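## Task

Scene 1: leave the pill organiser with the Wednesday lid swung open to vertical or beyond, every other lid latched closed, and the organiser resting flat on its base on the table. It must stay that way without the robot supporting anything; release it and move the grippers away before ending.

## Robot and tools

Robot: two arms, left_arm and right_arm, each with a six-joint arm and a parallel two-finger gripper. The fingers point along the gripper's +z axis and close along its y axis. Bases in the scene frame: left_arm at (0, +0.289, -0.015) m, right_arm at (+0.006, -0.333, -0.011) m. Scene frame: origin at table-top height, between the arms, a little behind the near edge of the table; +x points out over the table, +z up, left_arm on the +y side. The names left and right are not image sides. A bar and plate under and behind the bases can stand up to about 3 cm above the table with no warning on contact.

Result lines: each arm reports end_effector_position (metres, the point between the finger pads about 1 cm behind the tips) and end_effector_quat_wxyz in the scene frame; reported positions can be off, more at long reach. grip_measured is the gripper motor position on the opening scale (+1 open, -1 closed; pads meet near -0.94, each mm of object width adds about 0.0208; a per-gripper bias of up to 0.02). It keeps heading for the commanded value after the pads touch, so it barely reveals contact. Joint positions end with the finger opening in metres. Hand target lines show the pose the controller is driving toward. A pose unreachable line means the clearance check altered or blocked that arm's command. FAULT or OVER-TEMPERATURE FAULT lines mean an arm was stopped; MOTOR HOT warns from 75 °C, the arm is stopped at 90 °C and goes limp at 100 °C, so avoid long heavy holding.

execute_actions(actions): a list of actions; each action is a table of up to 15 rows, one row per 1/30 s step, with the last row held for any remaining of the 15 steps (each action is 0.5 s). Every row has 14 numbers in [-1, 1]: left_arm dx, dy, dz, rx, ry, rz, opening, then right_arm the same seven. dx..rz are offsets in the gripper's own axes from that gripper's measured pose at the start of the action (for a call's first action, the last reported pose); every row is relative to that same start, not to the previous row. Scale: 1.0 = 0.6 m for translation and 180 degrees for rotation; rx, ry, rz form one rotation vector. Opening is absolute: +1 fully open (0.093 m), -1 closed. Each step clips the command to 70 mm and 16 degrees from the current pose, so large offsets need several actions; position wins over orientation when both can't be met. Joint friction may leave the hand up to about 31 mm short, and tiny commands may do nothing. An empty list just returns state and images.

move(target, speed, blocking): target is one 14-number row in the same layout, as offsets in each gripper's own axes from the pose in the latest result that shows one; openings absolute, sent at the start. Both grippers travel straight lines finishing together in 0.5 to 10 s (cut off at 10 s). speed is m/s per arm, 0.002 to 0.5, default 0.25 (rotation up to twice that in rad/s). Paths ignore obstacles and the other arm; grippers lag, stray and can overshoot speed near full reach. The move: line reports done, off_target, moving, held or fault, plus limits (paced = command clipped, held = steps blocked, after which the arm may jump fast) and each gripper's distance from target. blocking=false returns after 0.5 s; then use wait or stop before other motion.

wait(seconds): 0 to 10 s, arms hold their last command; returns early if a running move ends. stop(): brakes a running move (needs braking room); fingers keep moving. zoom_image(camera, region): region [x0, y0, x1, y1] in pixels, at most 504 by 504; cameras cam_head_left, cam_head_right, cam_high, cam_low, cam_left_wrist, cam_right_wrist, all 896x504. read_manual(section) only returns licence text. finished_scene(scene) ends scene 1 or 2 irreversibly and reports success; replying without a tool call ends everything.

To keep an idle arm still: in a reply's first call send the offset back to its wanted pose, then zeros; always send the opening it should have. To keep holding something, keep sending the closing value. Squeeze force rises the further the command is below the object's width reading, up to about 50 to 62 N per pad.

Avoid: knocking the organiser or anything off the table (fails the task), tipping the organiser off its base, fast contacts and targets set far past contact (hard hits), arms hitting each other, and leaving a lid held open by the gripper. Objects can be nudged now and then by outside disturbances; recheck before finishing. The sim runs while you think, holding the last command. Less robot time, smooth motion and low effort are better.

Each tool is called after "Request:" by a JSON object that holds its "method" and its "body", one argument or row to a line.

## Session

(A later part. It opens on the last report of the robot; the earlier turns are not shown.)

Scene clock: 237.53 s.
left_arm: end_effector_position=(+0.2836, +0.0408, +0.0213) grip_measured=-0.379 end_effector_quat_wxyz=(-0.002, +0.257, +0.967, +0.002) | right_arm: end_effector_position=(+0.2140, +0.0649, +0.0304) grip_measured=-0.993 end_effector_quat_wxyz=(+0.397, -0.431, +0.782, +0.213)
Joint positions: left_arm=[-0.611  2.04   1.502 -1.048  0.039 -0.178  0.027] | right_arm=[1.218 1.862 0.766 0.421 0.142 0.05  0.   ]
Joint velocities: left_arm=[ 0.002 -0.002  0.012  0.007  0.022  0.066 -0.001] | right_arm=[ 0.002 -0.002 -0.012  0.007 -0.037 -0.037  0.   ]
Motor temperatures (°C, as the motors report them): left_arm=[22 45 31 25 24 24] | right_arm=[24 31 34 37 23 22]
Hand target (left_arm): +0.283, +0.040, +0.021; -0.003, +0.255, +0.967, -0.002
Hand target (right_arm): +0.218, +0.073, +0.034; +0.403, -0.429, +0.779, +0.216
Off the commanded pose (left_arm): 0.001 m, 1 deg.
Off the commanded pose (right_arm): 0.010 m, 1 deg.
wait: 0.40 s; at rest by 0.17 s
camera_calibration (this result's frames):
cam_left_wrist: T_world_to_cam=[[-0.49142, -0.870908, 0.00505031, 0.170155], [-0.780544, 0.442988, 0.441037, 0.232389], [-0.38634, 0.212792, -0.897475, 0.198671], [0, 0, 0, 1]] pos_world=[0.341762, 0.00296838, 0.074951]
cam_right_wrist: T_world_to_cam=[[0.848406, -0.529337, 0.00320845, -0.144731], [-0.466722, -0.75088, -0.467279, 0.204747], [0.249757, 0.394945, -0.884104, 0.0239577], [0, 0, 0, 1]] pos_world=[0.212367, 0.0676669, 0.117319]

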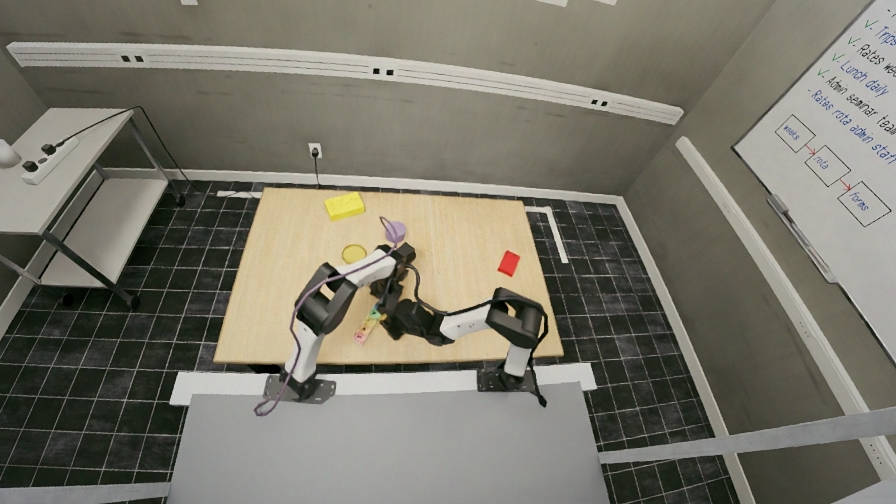

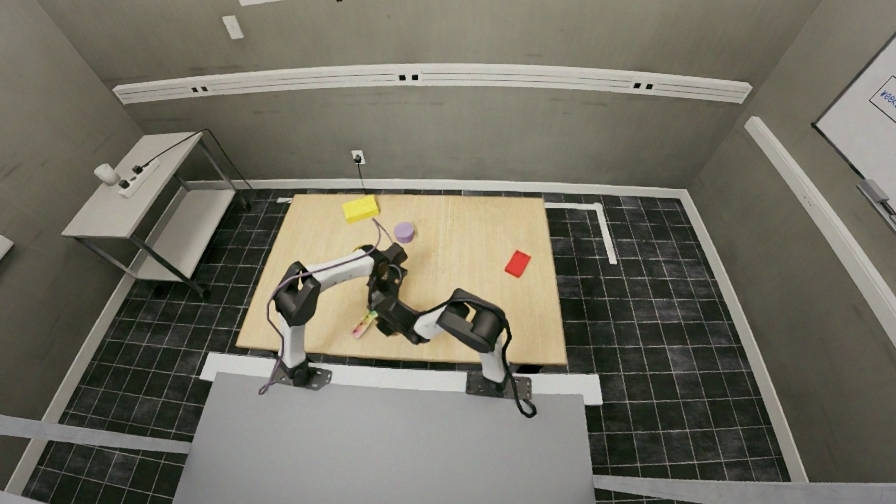

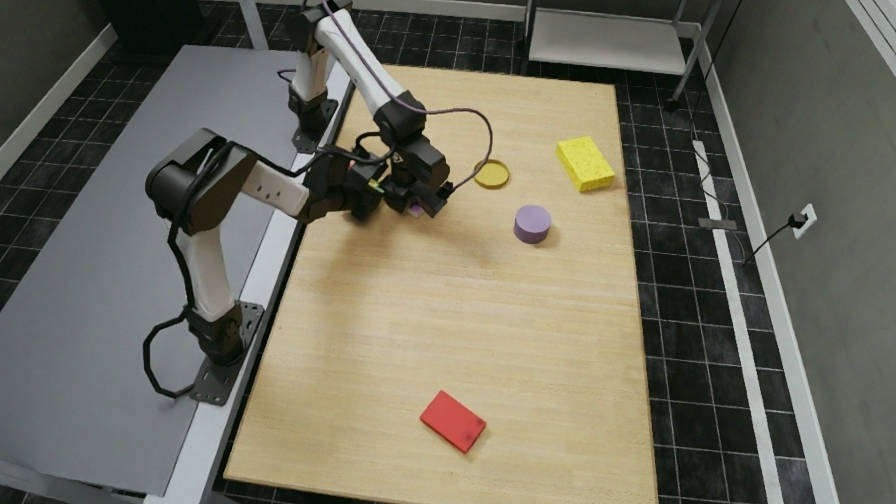

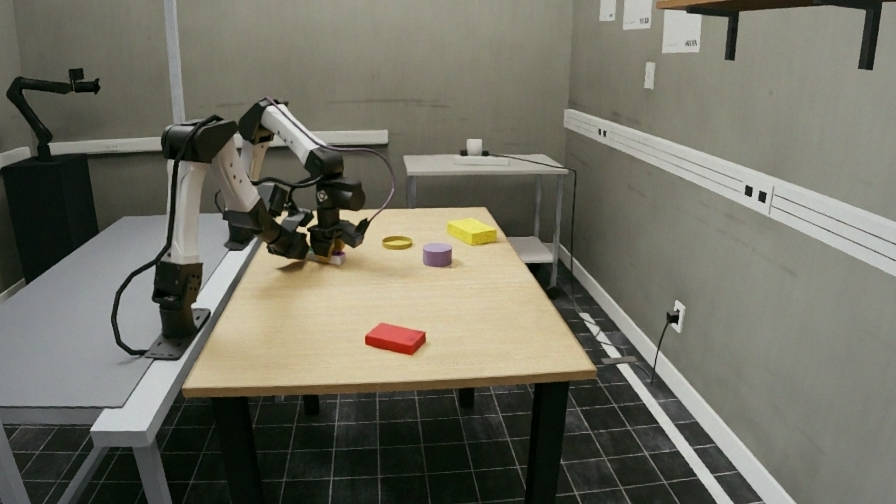

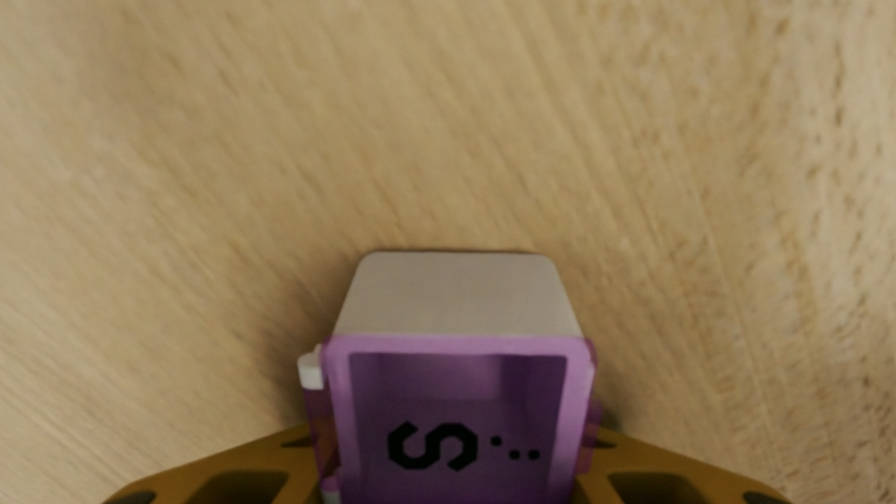

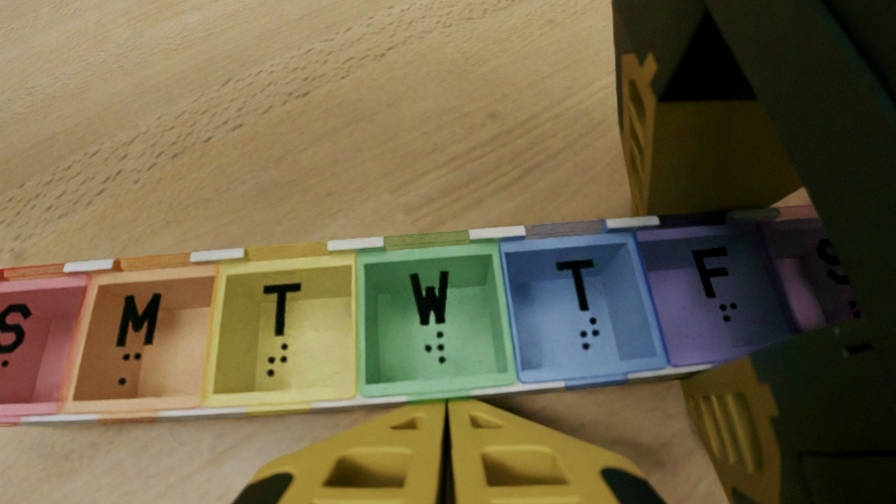

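Request:
{"method": "execute_actions", "body": {
  "actions": [
    [[0.004,0.001,0.006,-0.001,0.004,0,-0.4, -0.013,0.002,0.009,0,-0.005,0,-1],[0.008,0.002,0.012,-0.002,0.008,0,-0.4, -0.013,0.002,0.009,0,-0.005,0,-1],[0.012,0.0025,0.018,-0.0025,0.012,0,-0.4, -0.013,0.002,0.009,0,-0.005,0,-1],[0.016,0.003,0.024,-0.003,0.015,0,-0.4, -0.013,0.002,0.009,0,-0.005,0,-1],[0.019,0.004,0.029,-0.004,0.018,0,-0.4, -0.013,0.002,0.009,0,-0.005,0,-1],[0.022,0.0045,0.033,-0.0045,0.021,0,-0.4, -0.013,0.002,0.009,0,-0.005,0,-1],[0.025,0.005,0.037,-0.005,0.024,0,-0.4, -0.013,0.002,0.009,0,-0.005,0,-1],[0.027,0.0055,0.041,-0.0055,0.026,0,-0.4, -0.013,0.002,0.009,0,-0.005,0,-1],[0.030,0.006,0.045,-0.006,0.028,0,-0.4, -0.013,0.002,0.009,0,-0.005,0,-1],[0.032,0.0065,0.048,-0.0065,0.030,0,-0.4, -0.013,0.002,0.009,0,-0.005,0,-1],[0.034,0.007,0.051,-0.007,0.032,0,-0.4, -0.013,0.002,0.009,0,-0.005,0,-1],[0.036,0.0074,0.054,-0.0072,0.034,0,-0.4, -0.013,0.002,0.009,0,-0.005,0,-1],[0.038,0.0078,0.057,-0.0076,0.036,0,-0.4, -0.013,0.002,0.009,0,-0.005,0,-1],[0.039,0.008,0.059,-0.0079,0.0375,0,-0.4, -0.013,0.002,0.009,0,-0.005,0,-1],[0.0403,0.0083,0.061,-0.0081,0.0386,0,-0.4, -0.013,0.002,0.009,0,-0.005,0,-1]]
  ]
}}

Scene clock: 257.47 s.
left_arm: end_effector_position=(+0.2832, +0.0415, +0.0206) grip_measured=-0.379 end_effector_quat_wxyz=(-0.003, +0.257, +0.966, +0.003) | right_arm: end_effector_position=(+0.2140, +0.0649, +0.0304) grip_measured=-0.993 end_effector_quat_wxyz=(+0.397, -0.431, +0.782, +0.213)
Joint positions: left_arm=[-0.611  2.04   1.5   -1.048  0.037 -0.177  0.027] | right_arm=[1.218 1.862 0.766 0.421 0.142 0.05  0.   ]
Joint velocities: left_arm=[ 0.007 -0.017  0.002  0.022  0.066 -0.007  0.   ] | right_arm=[ 0.007 -0.002  0.002 -0.066 -0.037 -0.007  0.   ]
Motor temperatures (°C, as the motors report them): left_arm=[22 47 32 25 24 24] | right_arm=[24 32 36 38 23 22]
Hand target (left_arm): +0.264, +0.058, -0.012; -0.057, +0.255, +0.965, +0.029
Hand target (right_arm): +0.218, +0.073, +0.033; +0.403, -0.429, +0.779, +0.216
Off the commanded pose (left_arm): 0.043 m, 7 deg.
Off the commanded pose (right_arm): 0.010 m, 1 deg.
camera_calibration (this result's frames):
cam_left_wrist: T_world_to_cam=[[-0.491979, -0.870602, 0.00300023, 0.170765], [-0.779653, 0.442112, 0.443484, 0.231828], [-0.387425, 0.215846, -0.896277, 0.197872], [0, 0, 0, 1]] pos_world=[0.341418, 0.00346484, 0.0740237]
cam_right_wrist: T_world_to_cam=[[0.848406, -0.529337, 0.00320845, -0.144731], [-0.466722, -0.75088, -0.467279, 0.204747], [0.249757, 0.394945, -0.884104, 0.0239577], [0, 0, 0, 1]] pos_world=[0.212367, 0.0676669, 0.117319]

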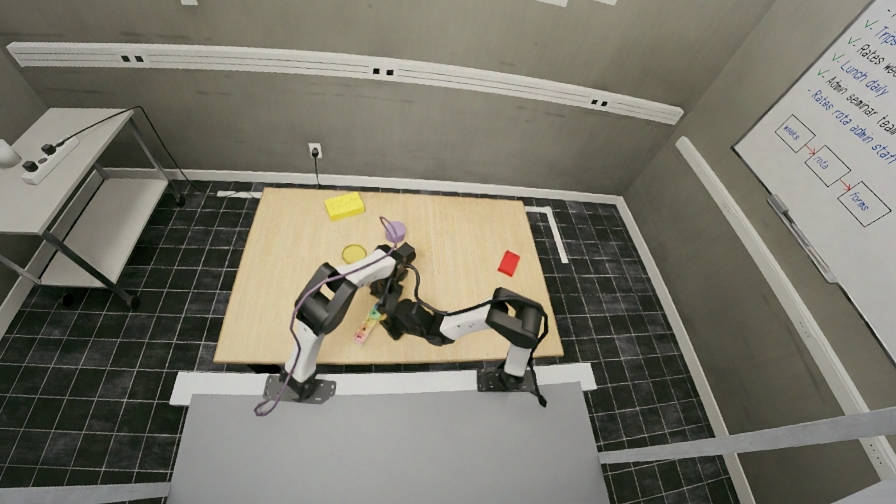

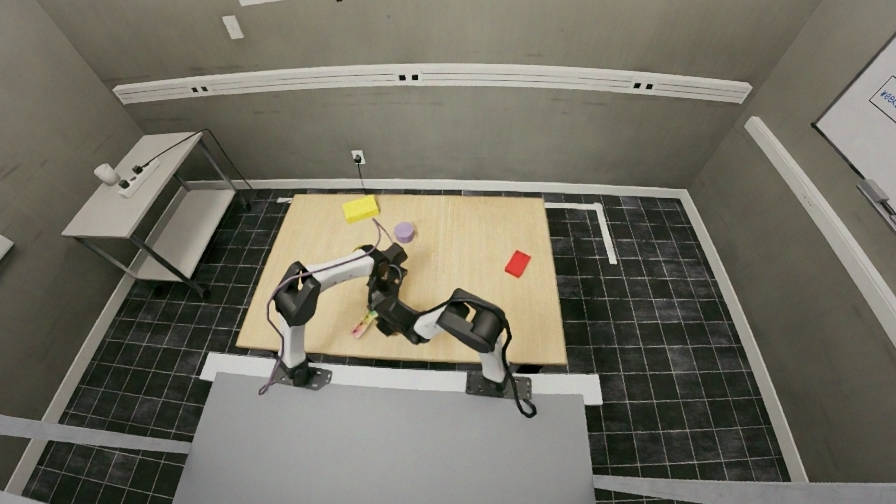

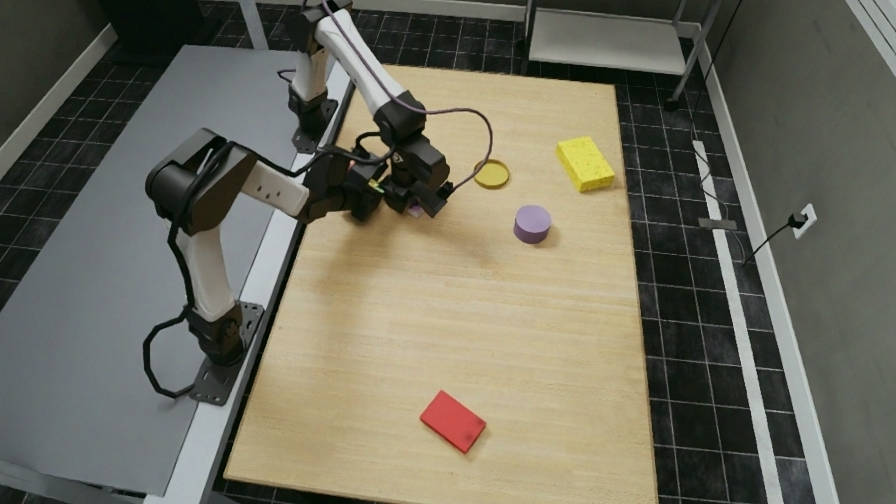

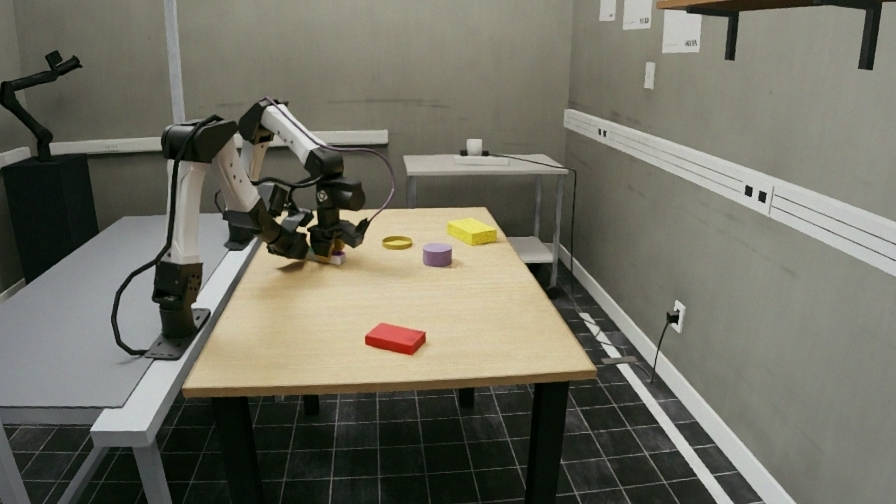

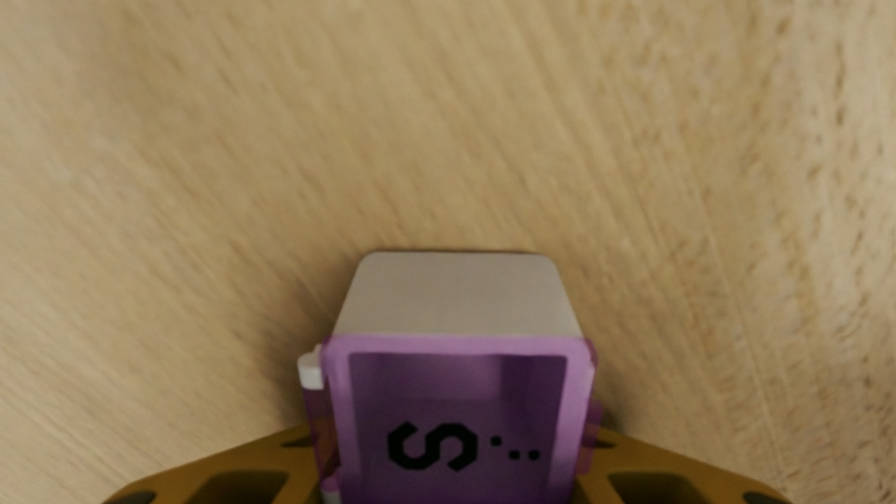

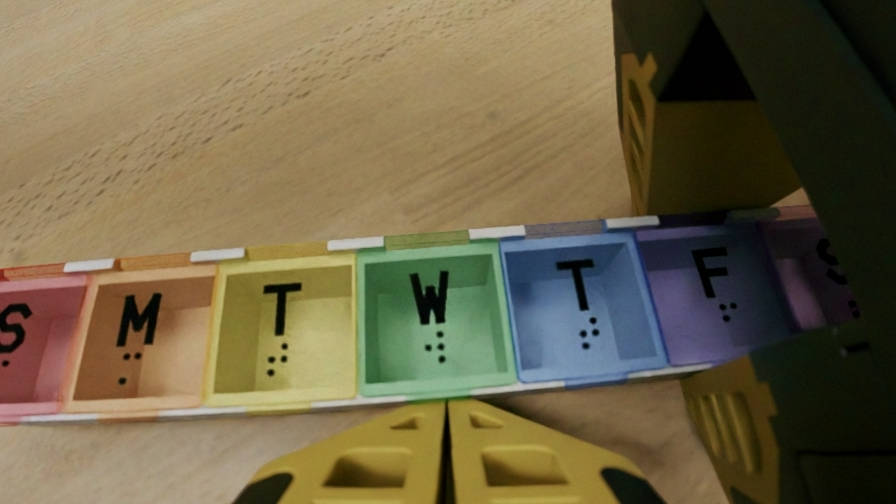

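Request:
{"method": "execute_actions", "body": {
  "actions": [
    [[0.039,0.006,0.059,-0.006,0.037,-0.002,-0.4, -0.0197,0.0023,0.0066,-0.0004,-0.0083,0.0005,-1],[0.039,0.004,0.059,-0.004,0.037,-0.003,-0.4, -0.0263,0.0026,0.0041,-0.0008,-0.0116,0.001,-1],[0.039,0.002,0.059,-0.002,0.037,-0.005,-0.4, -0.033,0.0029,0.0017,-0.0012,-0.0148,0.0016,-1],[0.039,0.0,0.059,0.001,0.037,-0.007,-0.4, -0.0396,0.0032,-0.0008,-0.0016,-0.0181,0.0021,-1],[0.039,-0.003,0.059,0.0046,0.037,-0.0095,-0.4, -0.0463,0.0035,-0.0032,-0.002,-0.0214,0.0026,-1],[0.039,-0.003,0.059,0.0046,0.037,-0.0095,-0.4, -0.0486,0.0036,-0.0037,-0.0021,-0.0226,0.0028,-1],[0.039,-0.003,0.059,0.0046,0.037,-0.0095,-0.4, -0.0509,0.0038,-0.0042,-0.0022,-0.0239,0.0029,-1],[0.039,-0.003,0.059,0.0046,0.037,-0.0095,-0.4, -0.0531,0.0039,-0.0047,-0.0023,-0.0251,0.0031,-1],[0.039,-0.003,0.059,0.0046,0.037,-0.0095,-0.4, -0.0554,0.004,-0.0052,-0.0024,-0.0263,0.0032,-1],[0.039,-0.003,0.059,0.0046,0.037,-0.0095,-0.4, -0.0577,0.0042,-0.0058,-0.0026,-0.0276,0.0034,-1],[0.039,-0.003,0.059,0.0046,0.037,-0.0095,-0.4, -0.06,0.0043,-0.0063,-0.0027,-0.0288,0.0035,-1],[0.039,-0.003,0.059,0.0046,0.037,-0.0095,-0.4, -0.0623,0.0044,-0.0068,-0.0028,-0.03,0.0037,-1],[0.039,-0.003,0.059,0.0046,0.037,-0.0095,-0.4, -0.0645,0.0045,-0.0073,-0.0029,-0.0312,0.0038,-1],[0.039,-0.003,0.059,0.0046,0.037,-0.0095,-0.4, -0.0668,0.0047,-0.0078,-0.003,-0.0325,0.004,-1],[0.039,-0.003,0.059,0.0046,0.037,-0.0095,-0.4, -0.0691,0.0048,-0.0083,-0.0031,-0.0337,0.0041,-1]]
  ]
}}

Request:
{"method": "wait", "body": {
  "seconds": 0.4
}}

Scene clock: 268.20 s.
left_arm: end_effector_position=(+0.2827, +0.0412, +0.0201) grip_measured=-0.379 end_effector_quat_wxyz=(-0.003, +0.254, +0.967, +0.002) | right_arm: end_effector_position=(+0.2139, +0.0647, +0.0322) grip_measured=-0.993 end_effector_quat_wxyz=(+0.398, -0.431, +0.782, +0.213)
Joint positions: left_arm=[-0.611  2.04   1.498 -1.046  0.04  -0.182  0.027] | right_arm=[1.218 1.856 0.766 0.416 0.142 0.05  0.   ]
Joint velocities: left_arm=[ 0.002  0.002  0.012 -0.007  0.037 -0.081 -0.001] | right_arm=[-0.002 -0.027 -0.002 -0.022 -0.037  0.022  0.   ]
Motor temperatures (°C, as the motors report them): left_arm=[22 44 30 25 24 24] | right_arm=[24 32 36 38 23 22]
Hand target (left_arm): +0.262, +0.053, -0.012; -0.061, +0.240, +0.969, +0.011
Hand target (right_arm): +0.222, +0.082, +0.067; +0.435, -0.415, +0.762, +0.241
Off the commanded pose (left_arm): 0.042 m, 7 deg.
Off the commanded pose (right_arm): 0.040 m, 6 deg.
camera_calibration (this result's frames):
cam_left_wrist: T_world_to_cam=[[-0.487294, -0.873218, 0.00596376, 0.169028], [-0.781162, 0.438955, 0.443965, 0.232378], [-0.390296, 0.211683, -0.896024, 0.198335], [0, 0, 0, 1]] pos_world=[0.3413, 0.00361042, 0.0735373]
cam_right_wrist: T_world_to_cam=[[0.848376, -0.529385, 0.00300632, -0.144816], [-0.466466, -0.750206, -0.468615, 0.205341], [0.250333, 0.39616, -0.883397, 0.025472], [0, 0, 0, 1]] pos_world=[0.212267, 0.0672937, 0.119163]

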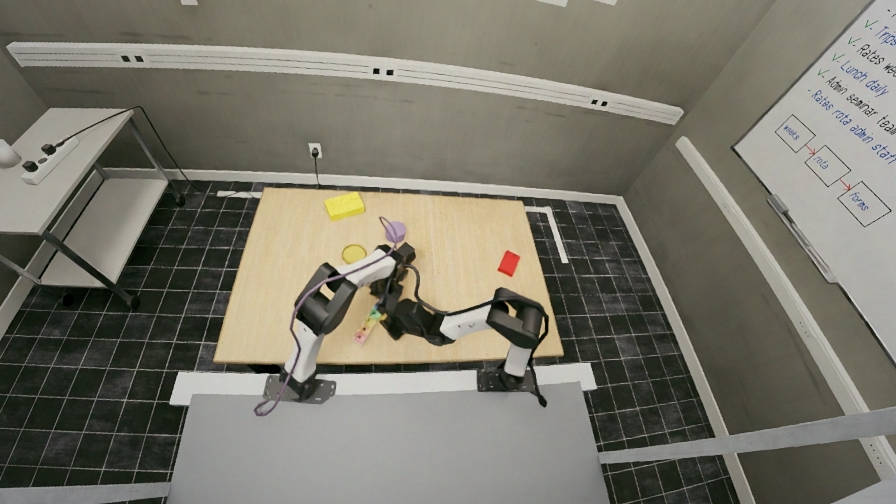

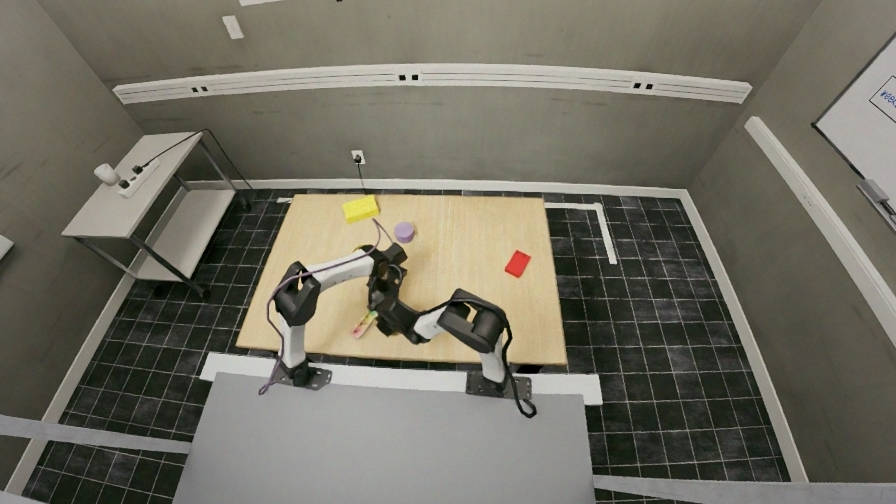

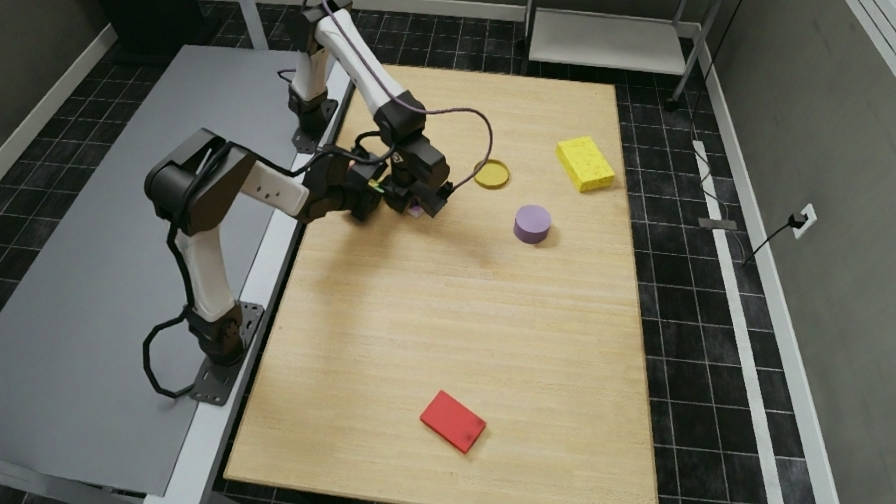

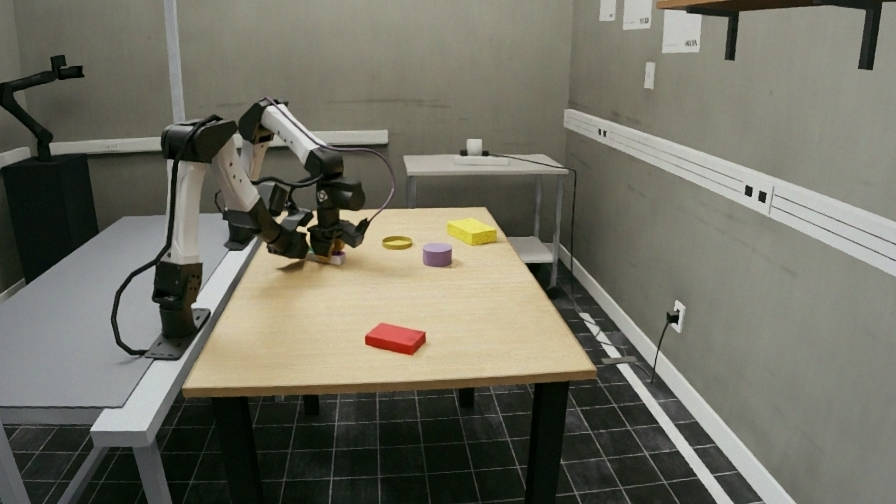

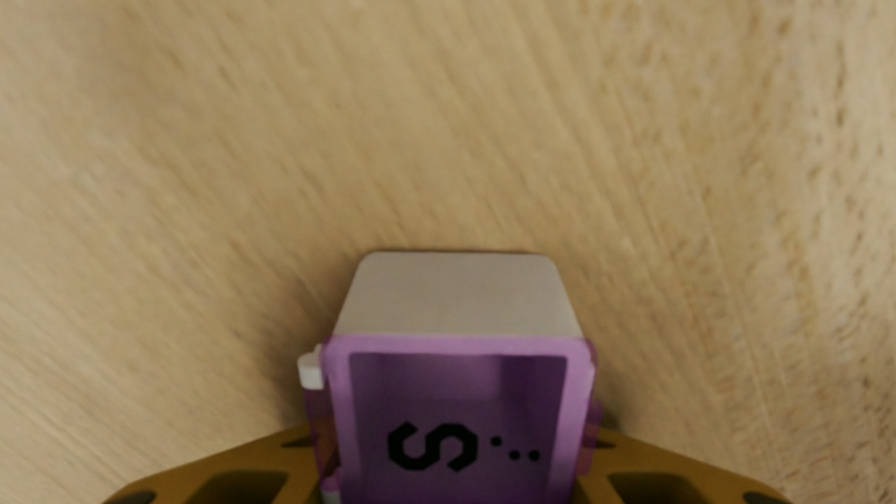

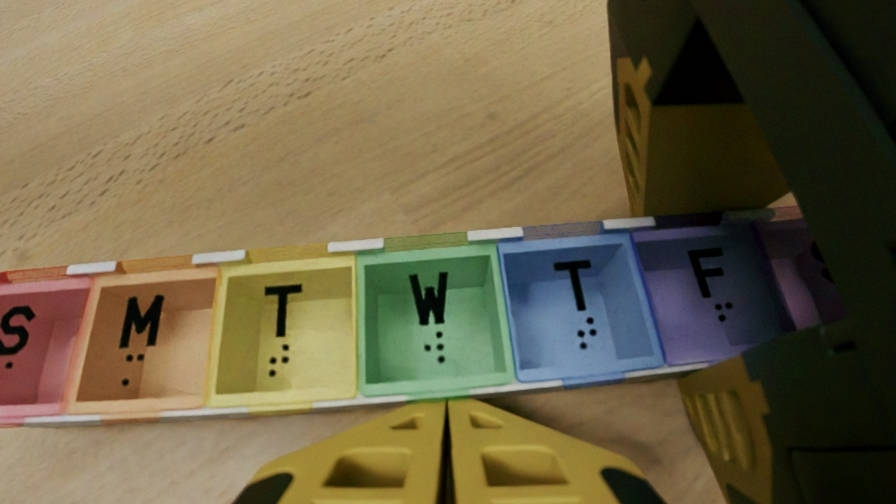

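Scene clock: 268.60 s.
left_arm: end_effector_position=(+0.2827, +0.0411, +0.0201) grip_measured=-0.379 end_effector_quat_wxyz=(-0.003, +0.253, +0.967, +0.001) | right_arm: end_effector_position=(+0.2138, +0.0644, +0.0323) grip_measured=-0.993 end_effector_quat_wxyz=(+0.397, -0.431, +0.782, +0.213)
Joint positions: left_arm=[-0.611  2.04   1.498 -1.046  0.041 -0.184  0.027] | right_arm=[1.218 1.854 0.766 0.413 0.142 0.05  0.   ]
Joint velocities: left_arm=[-0.012 -0.002 -0.002 -0.11  -0.125 -0.081 -0.   ] | right_arm=[-0.002 -0.002 -0.002  0.037  0.051 -0.081  0.   ]
Motor temperatures (°C, as the motors report them): left_arm=[22 44 30 25 24 24] | right_arm=[24 32 36 38 23 22]
Hand target (left_arm): +0.262, +0.053, -0.012; -0.061, +0.240, +0.969, +0.011
Hand target (right_arm): +0.222, +0.082, +0.067; +0.435, -0.415, +0.762, +0.241
Off the commanded pose (left_arm): 0.042 m, 7 deg.
Off the commanded pose (right_arm): 0.041 m, 6 deg.
wait: 0.40 s; at rest by 0.17 s
camera_calibration (this result's frames):
cam_left_wrist: T_world_to_cam=[[-0.48562, -0.874144, 0.00669957, 0.168451], [-0.781787, 0.437715, 0.444088, 0.232582], [-0.39113, 0.21042, -0.895958, 0.19861], [0, 0, 0, 1]] pos_world=[0.341315, 0.00365463, 0.0735307]
cam_right_wrist: T_world_to_cam=[[0.848406, -0.529337, 0.00320845, -0.144879], [-0.466722, -0.75088, -0.467279, 0.205139], [0.249757, 0.394945, -0.884104, 0.0259095], [0, 0, 0, 1]] pos_world=[0.212188, 0.0671128, 0.119229]

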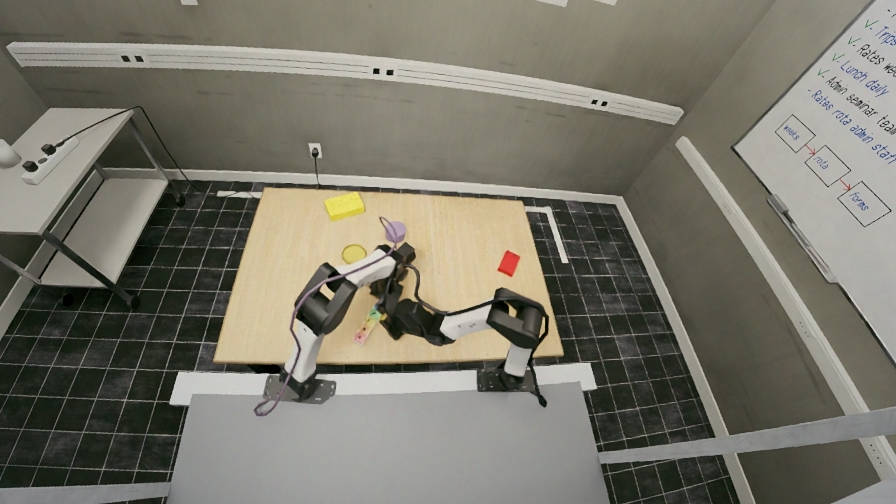

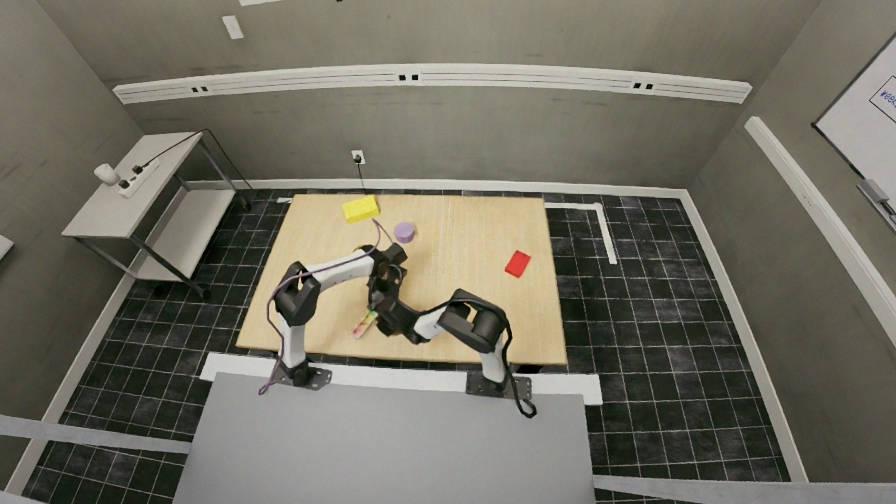

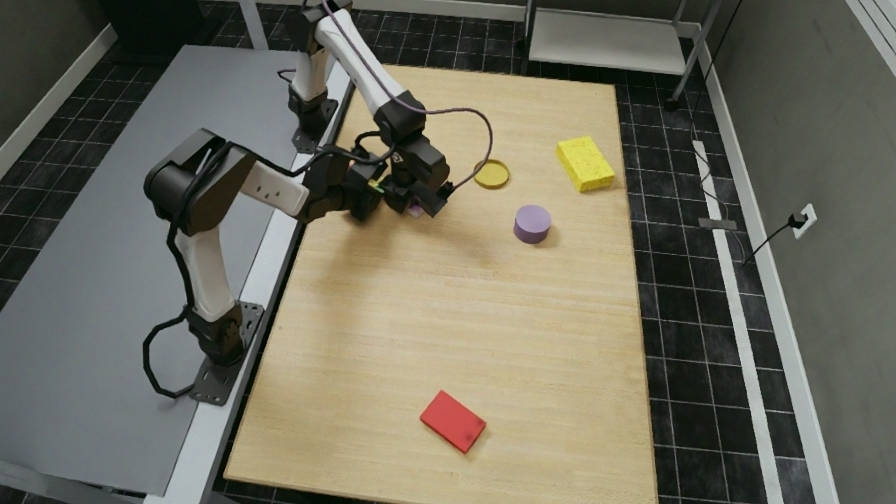

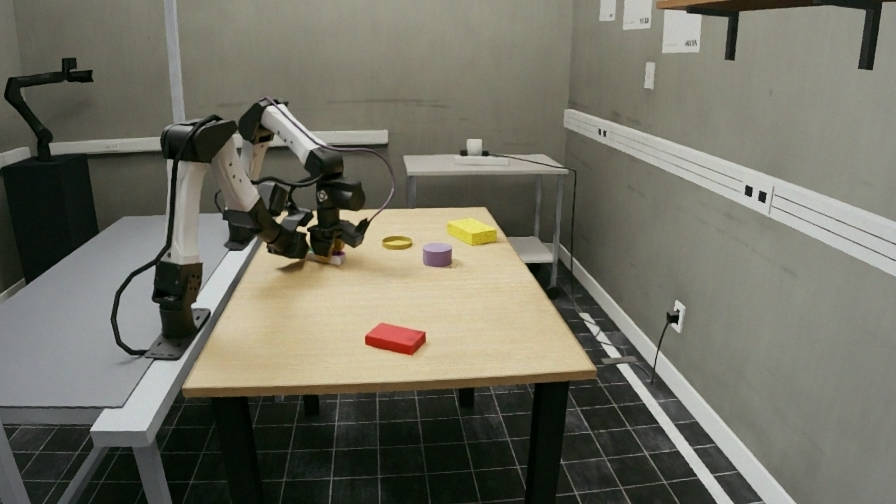

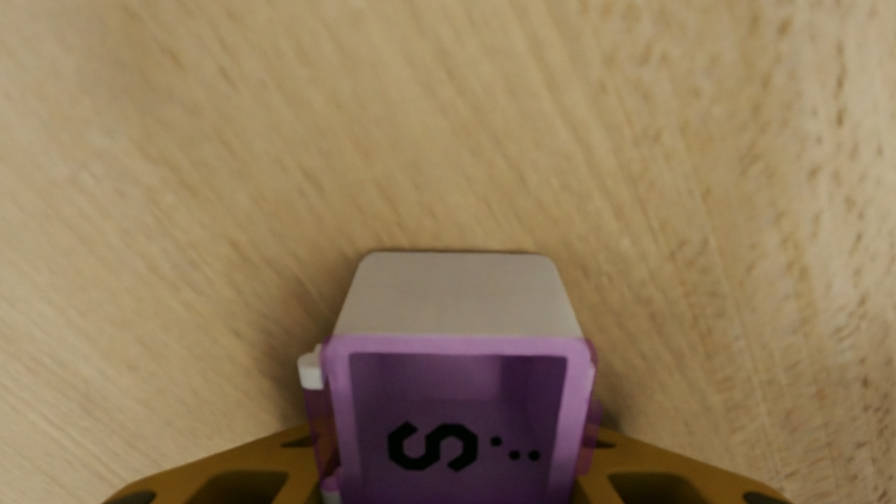

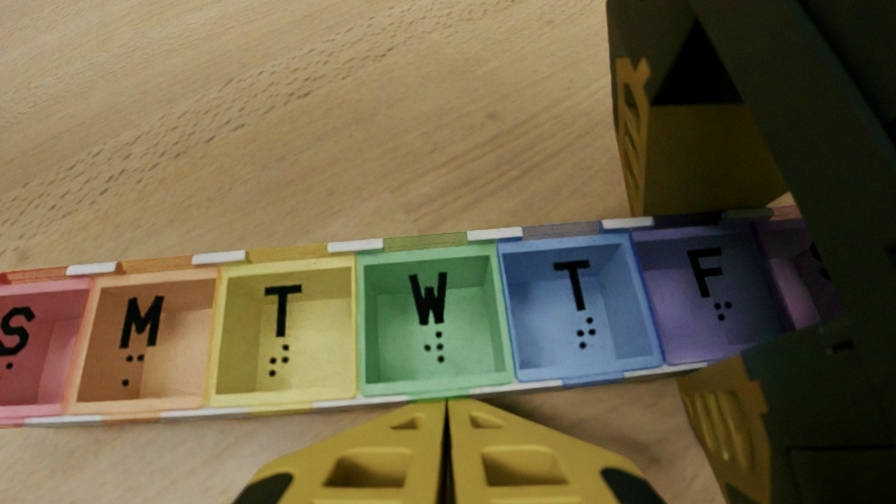

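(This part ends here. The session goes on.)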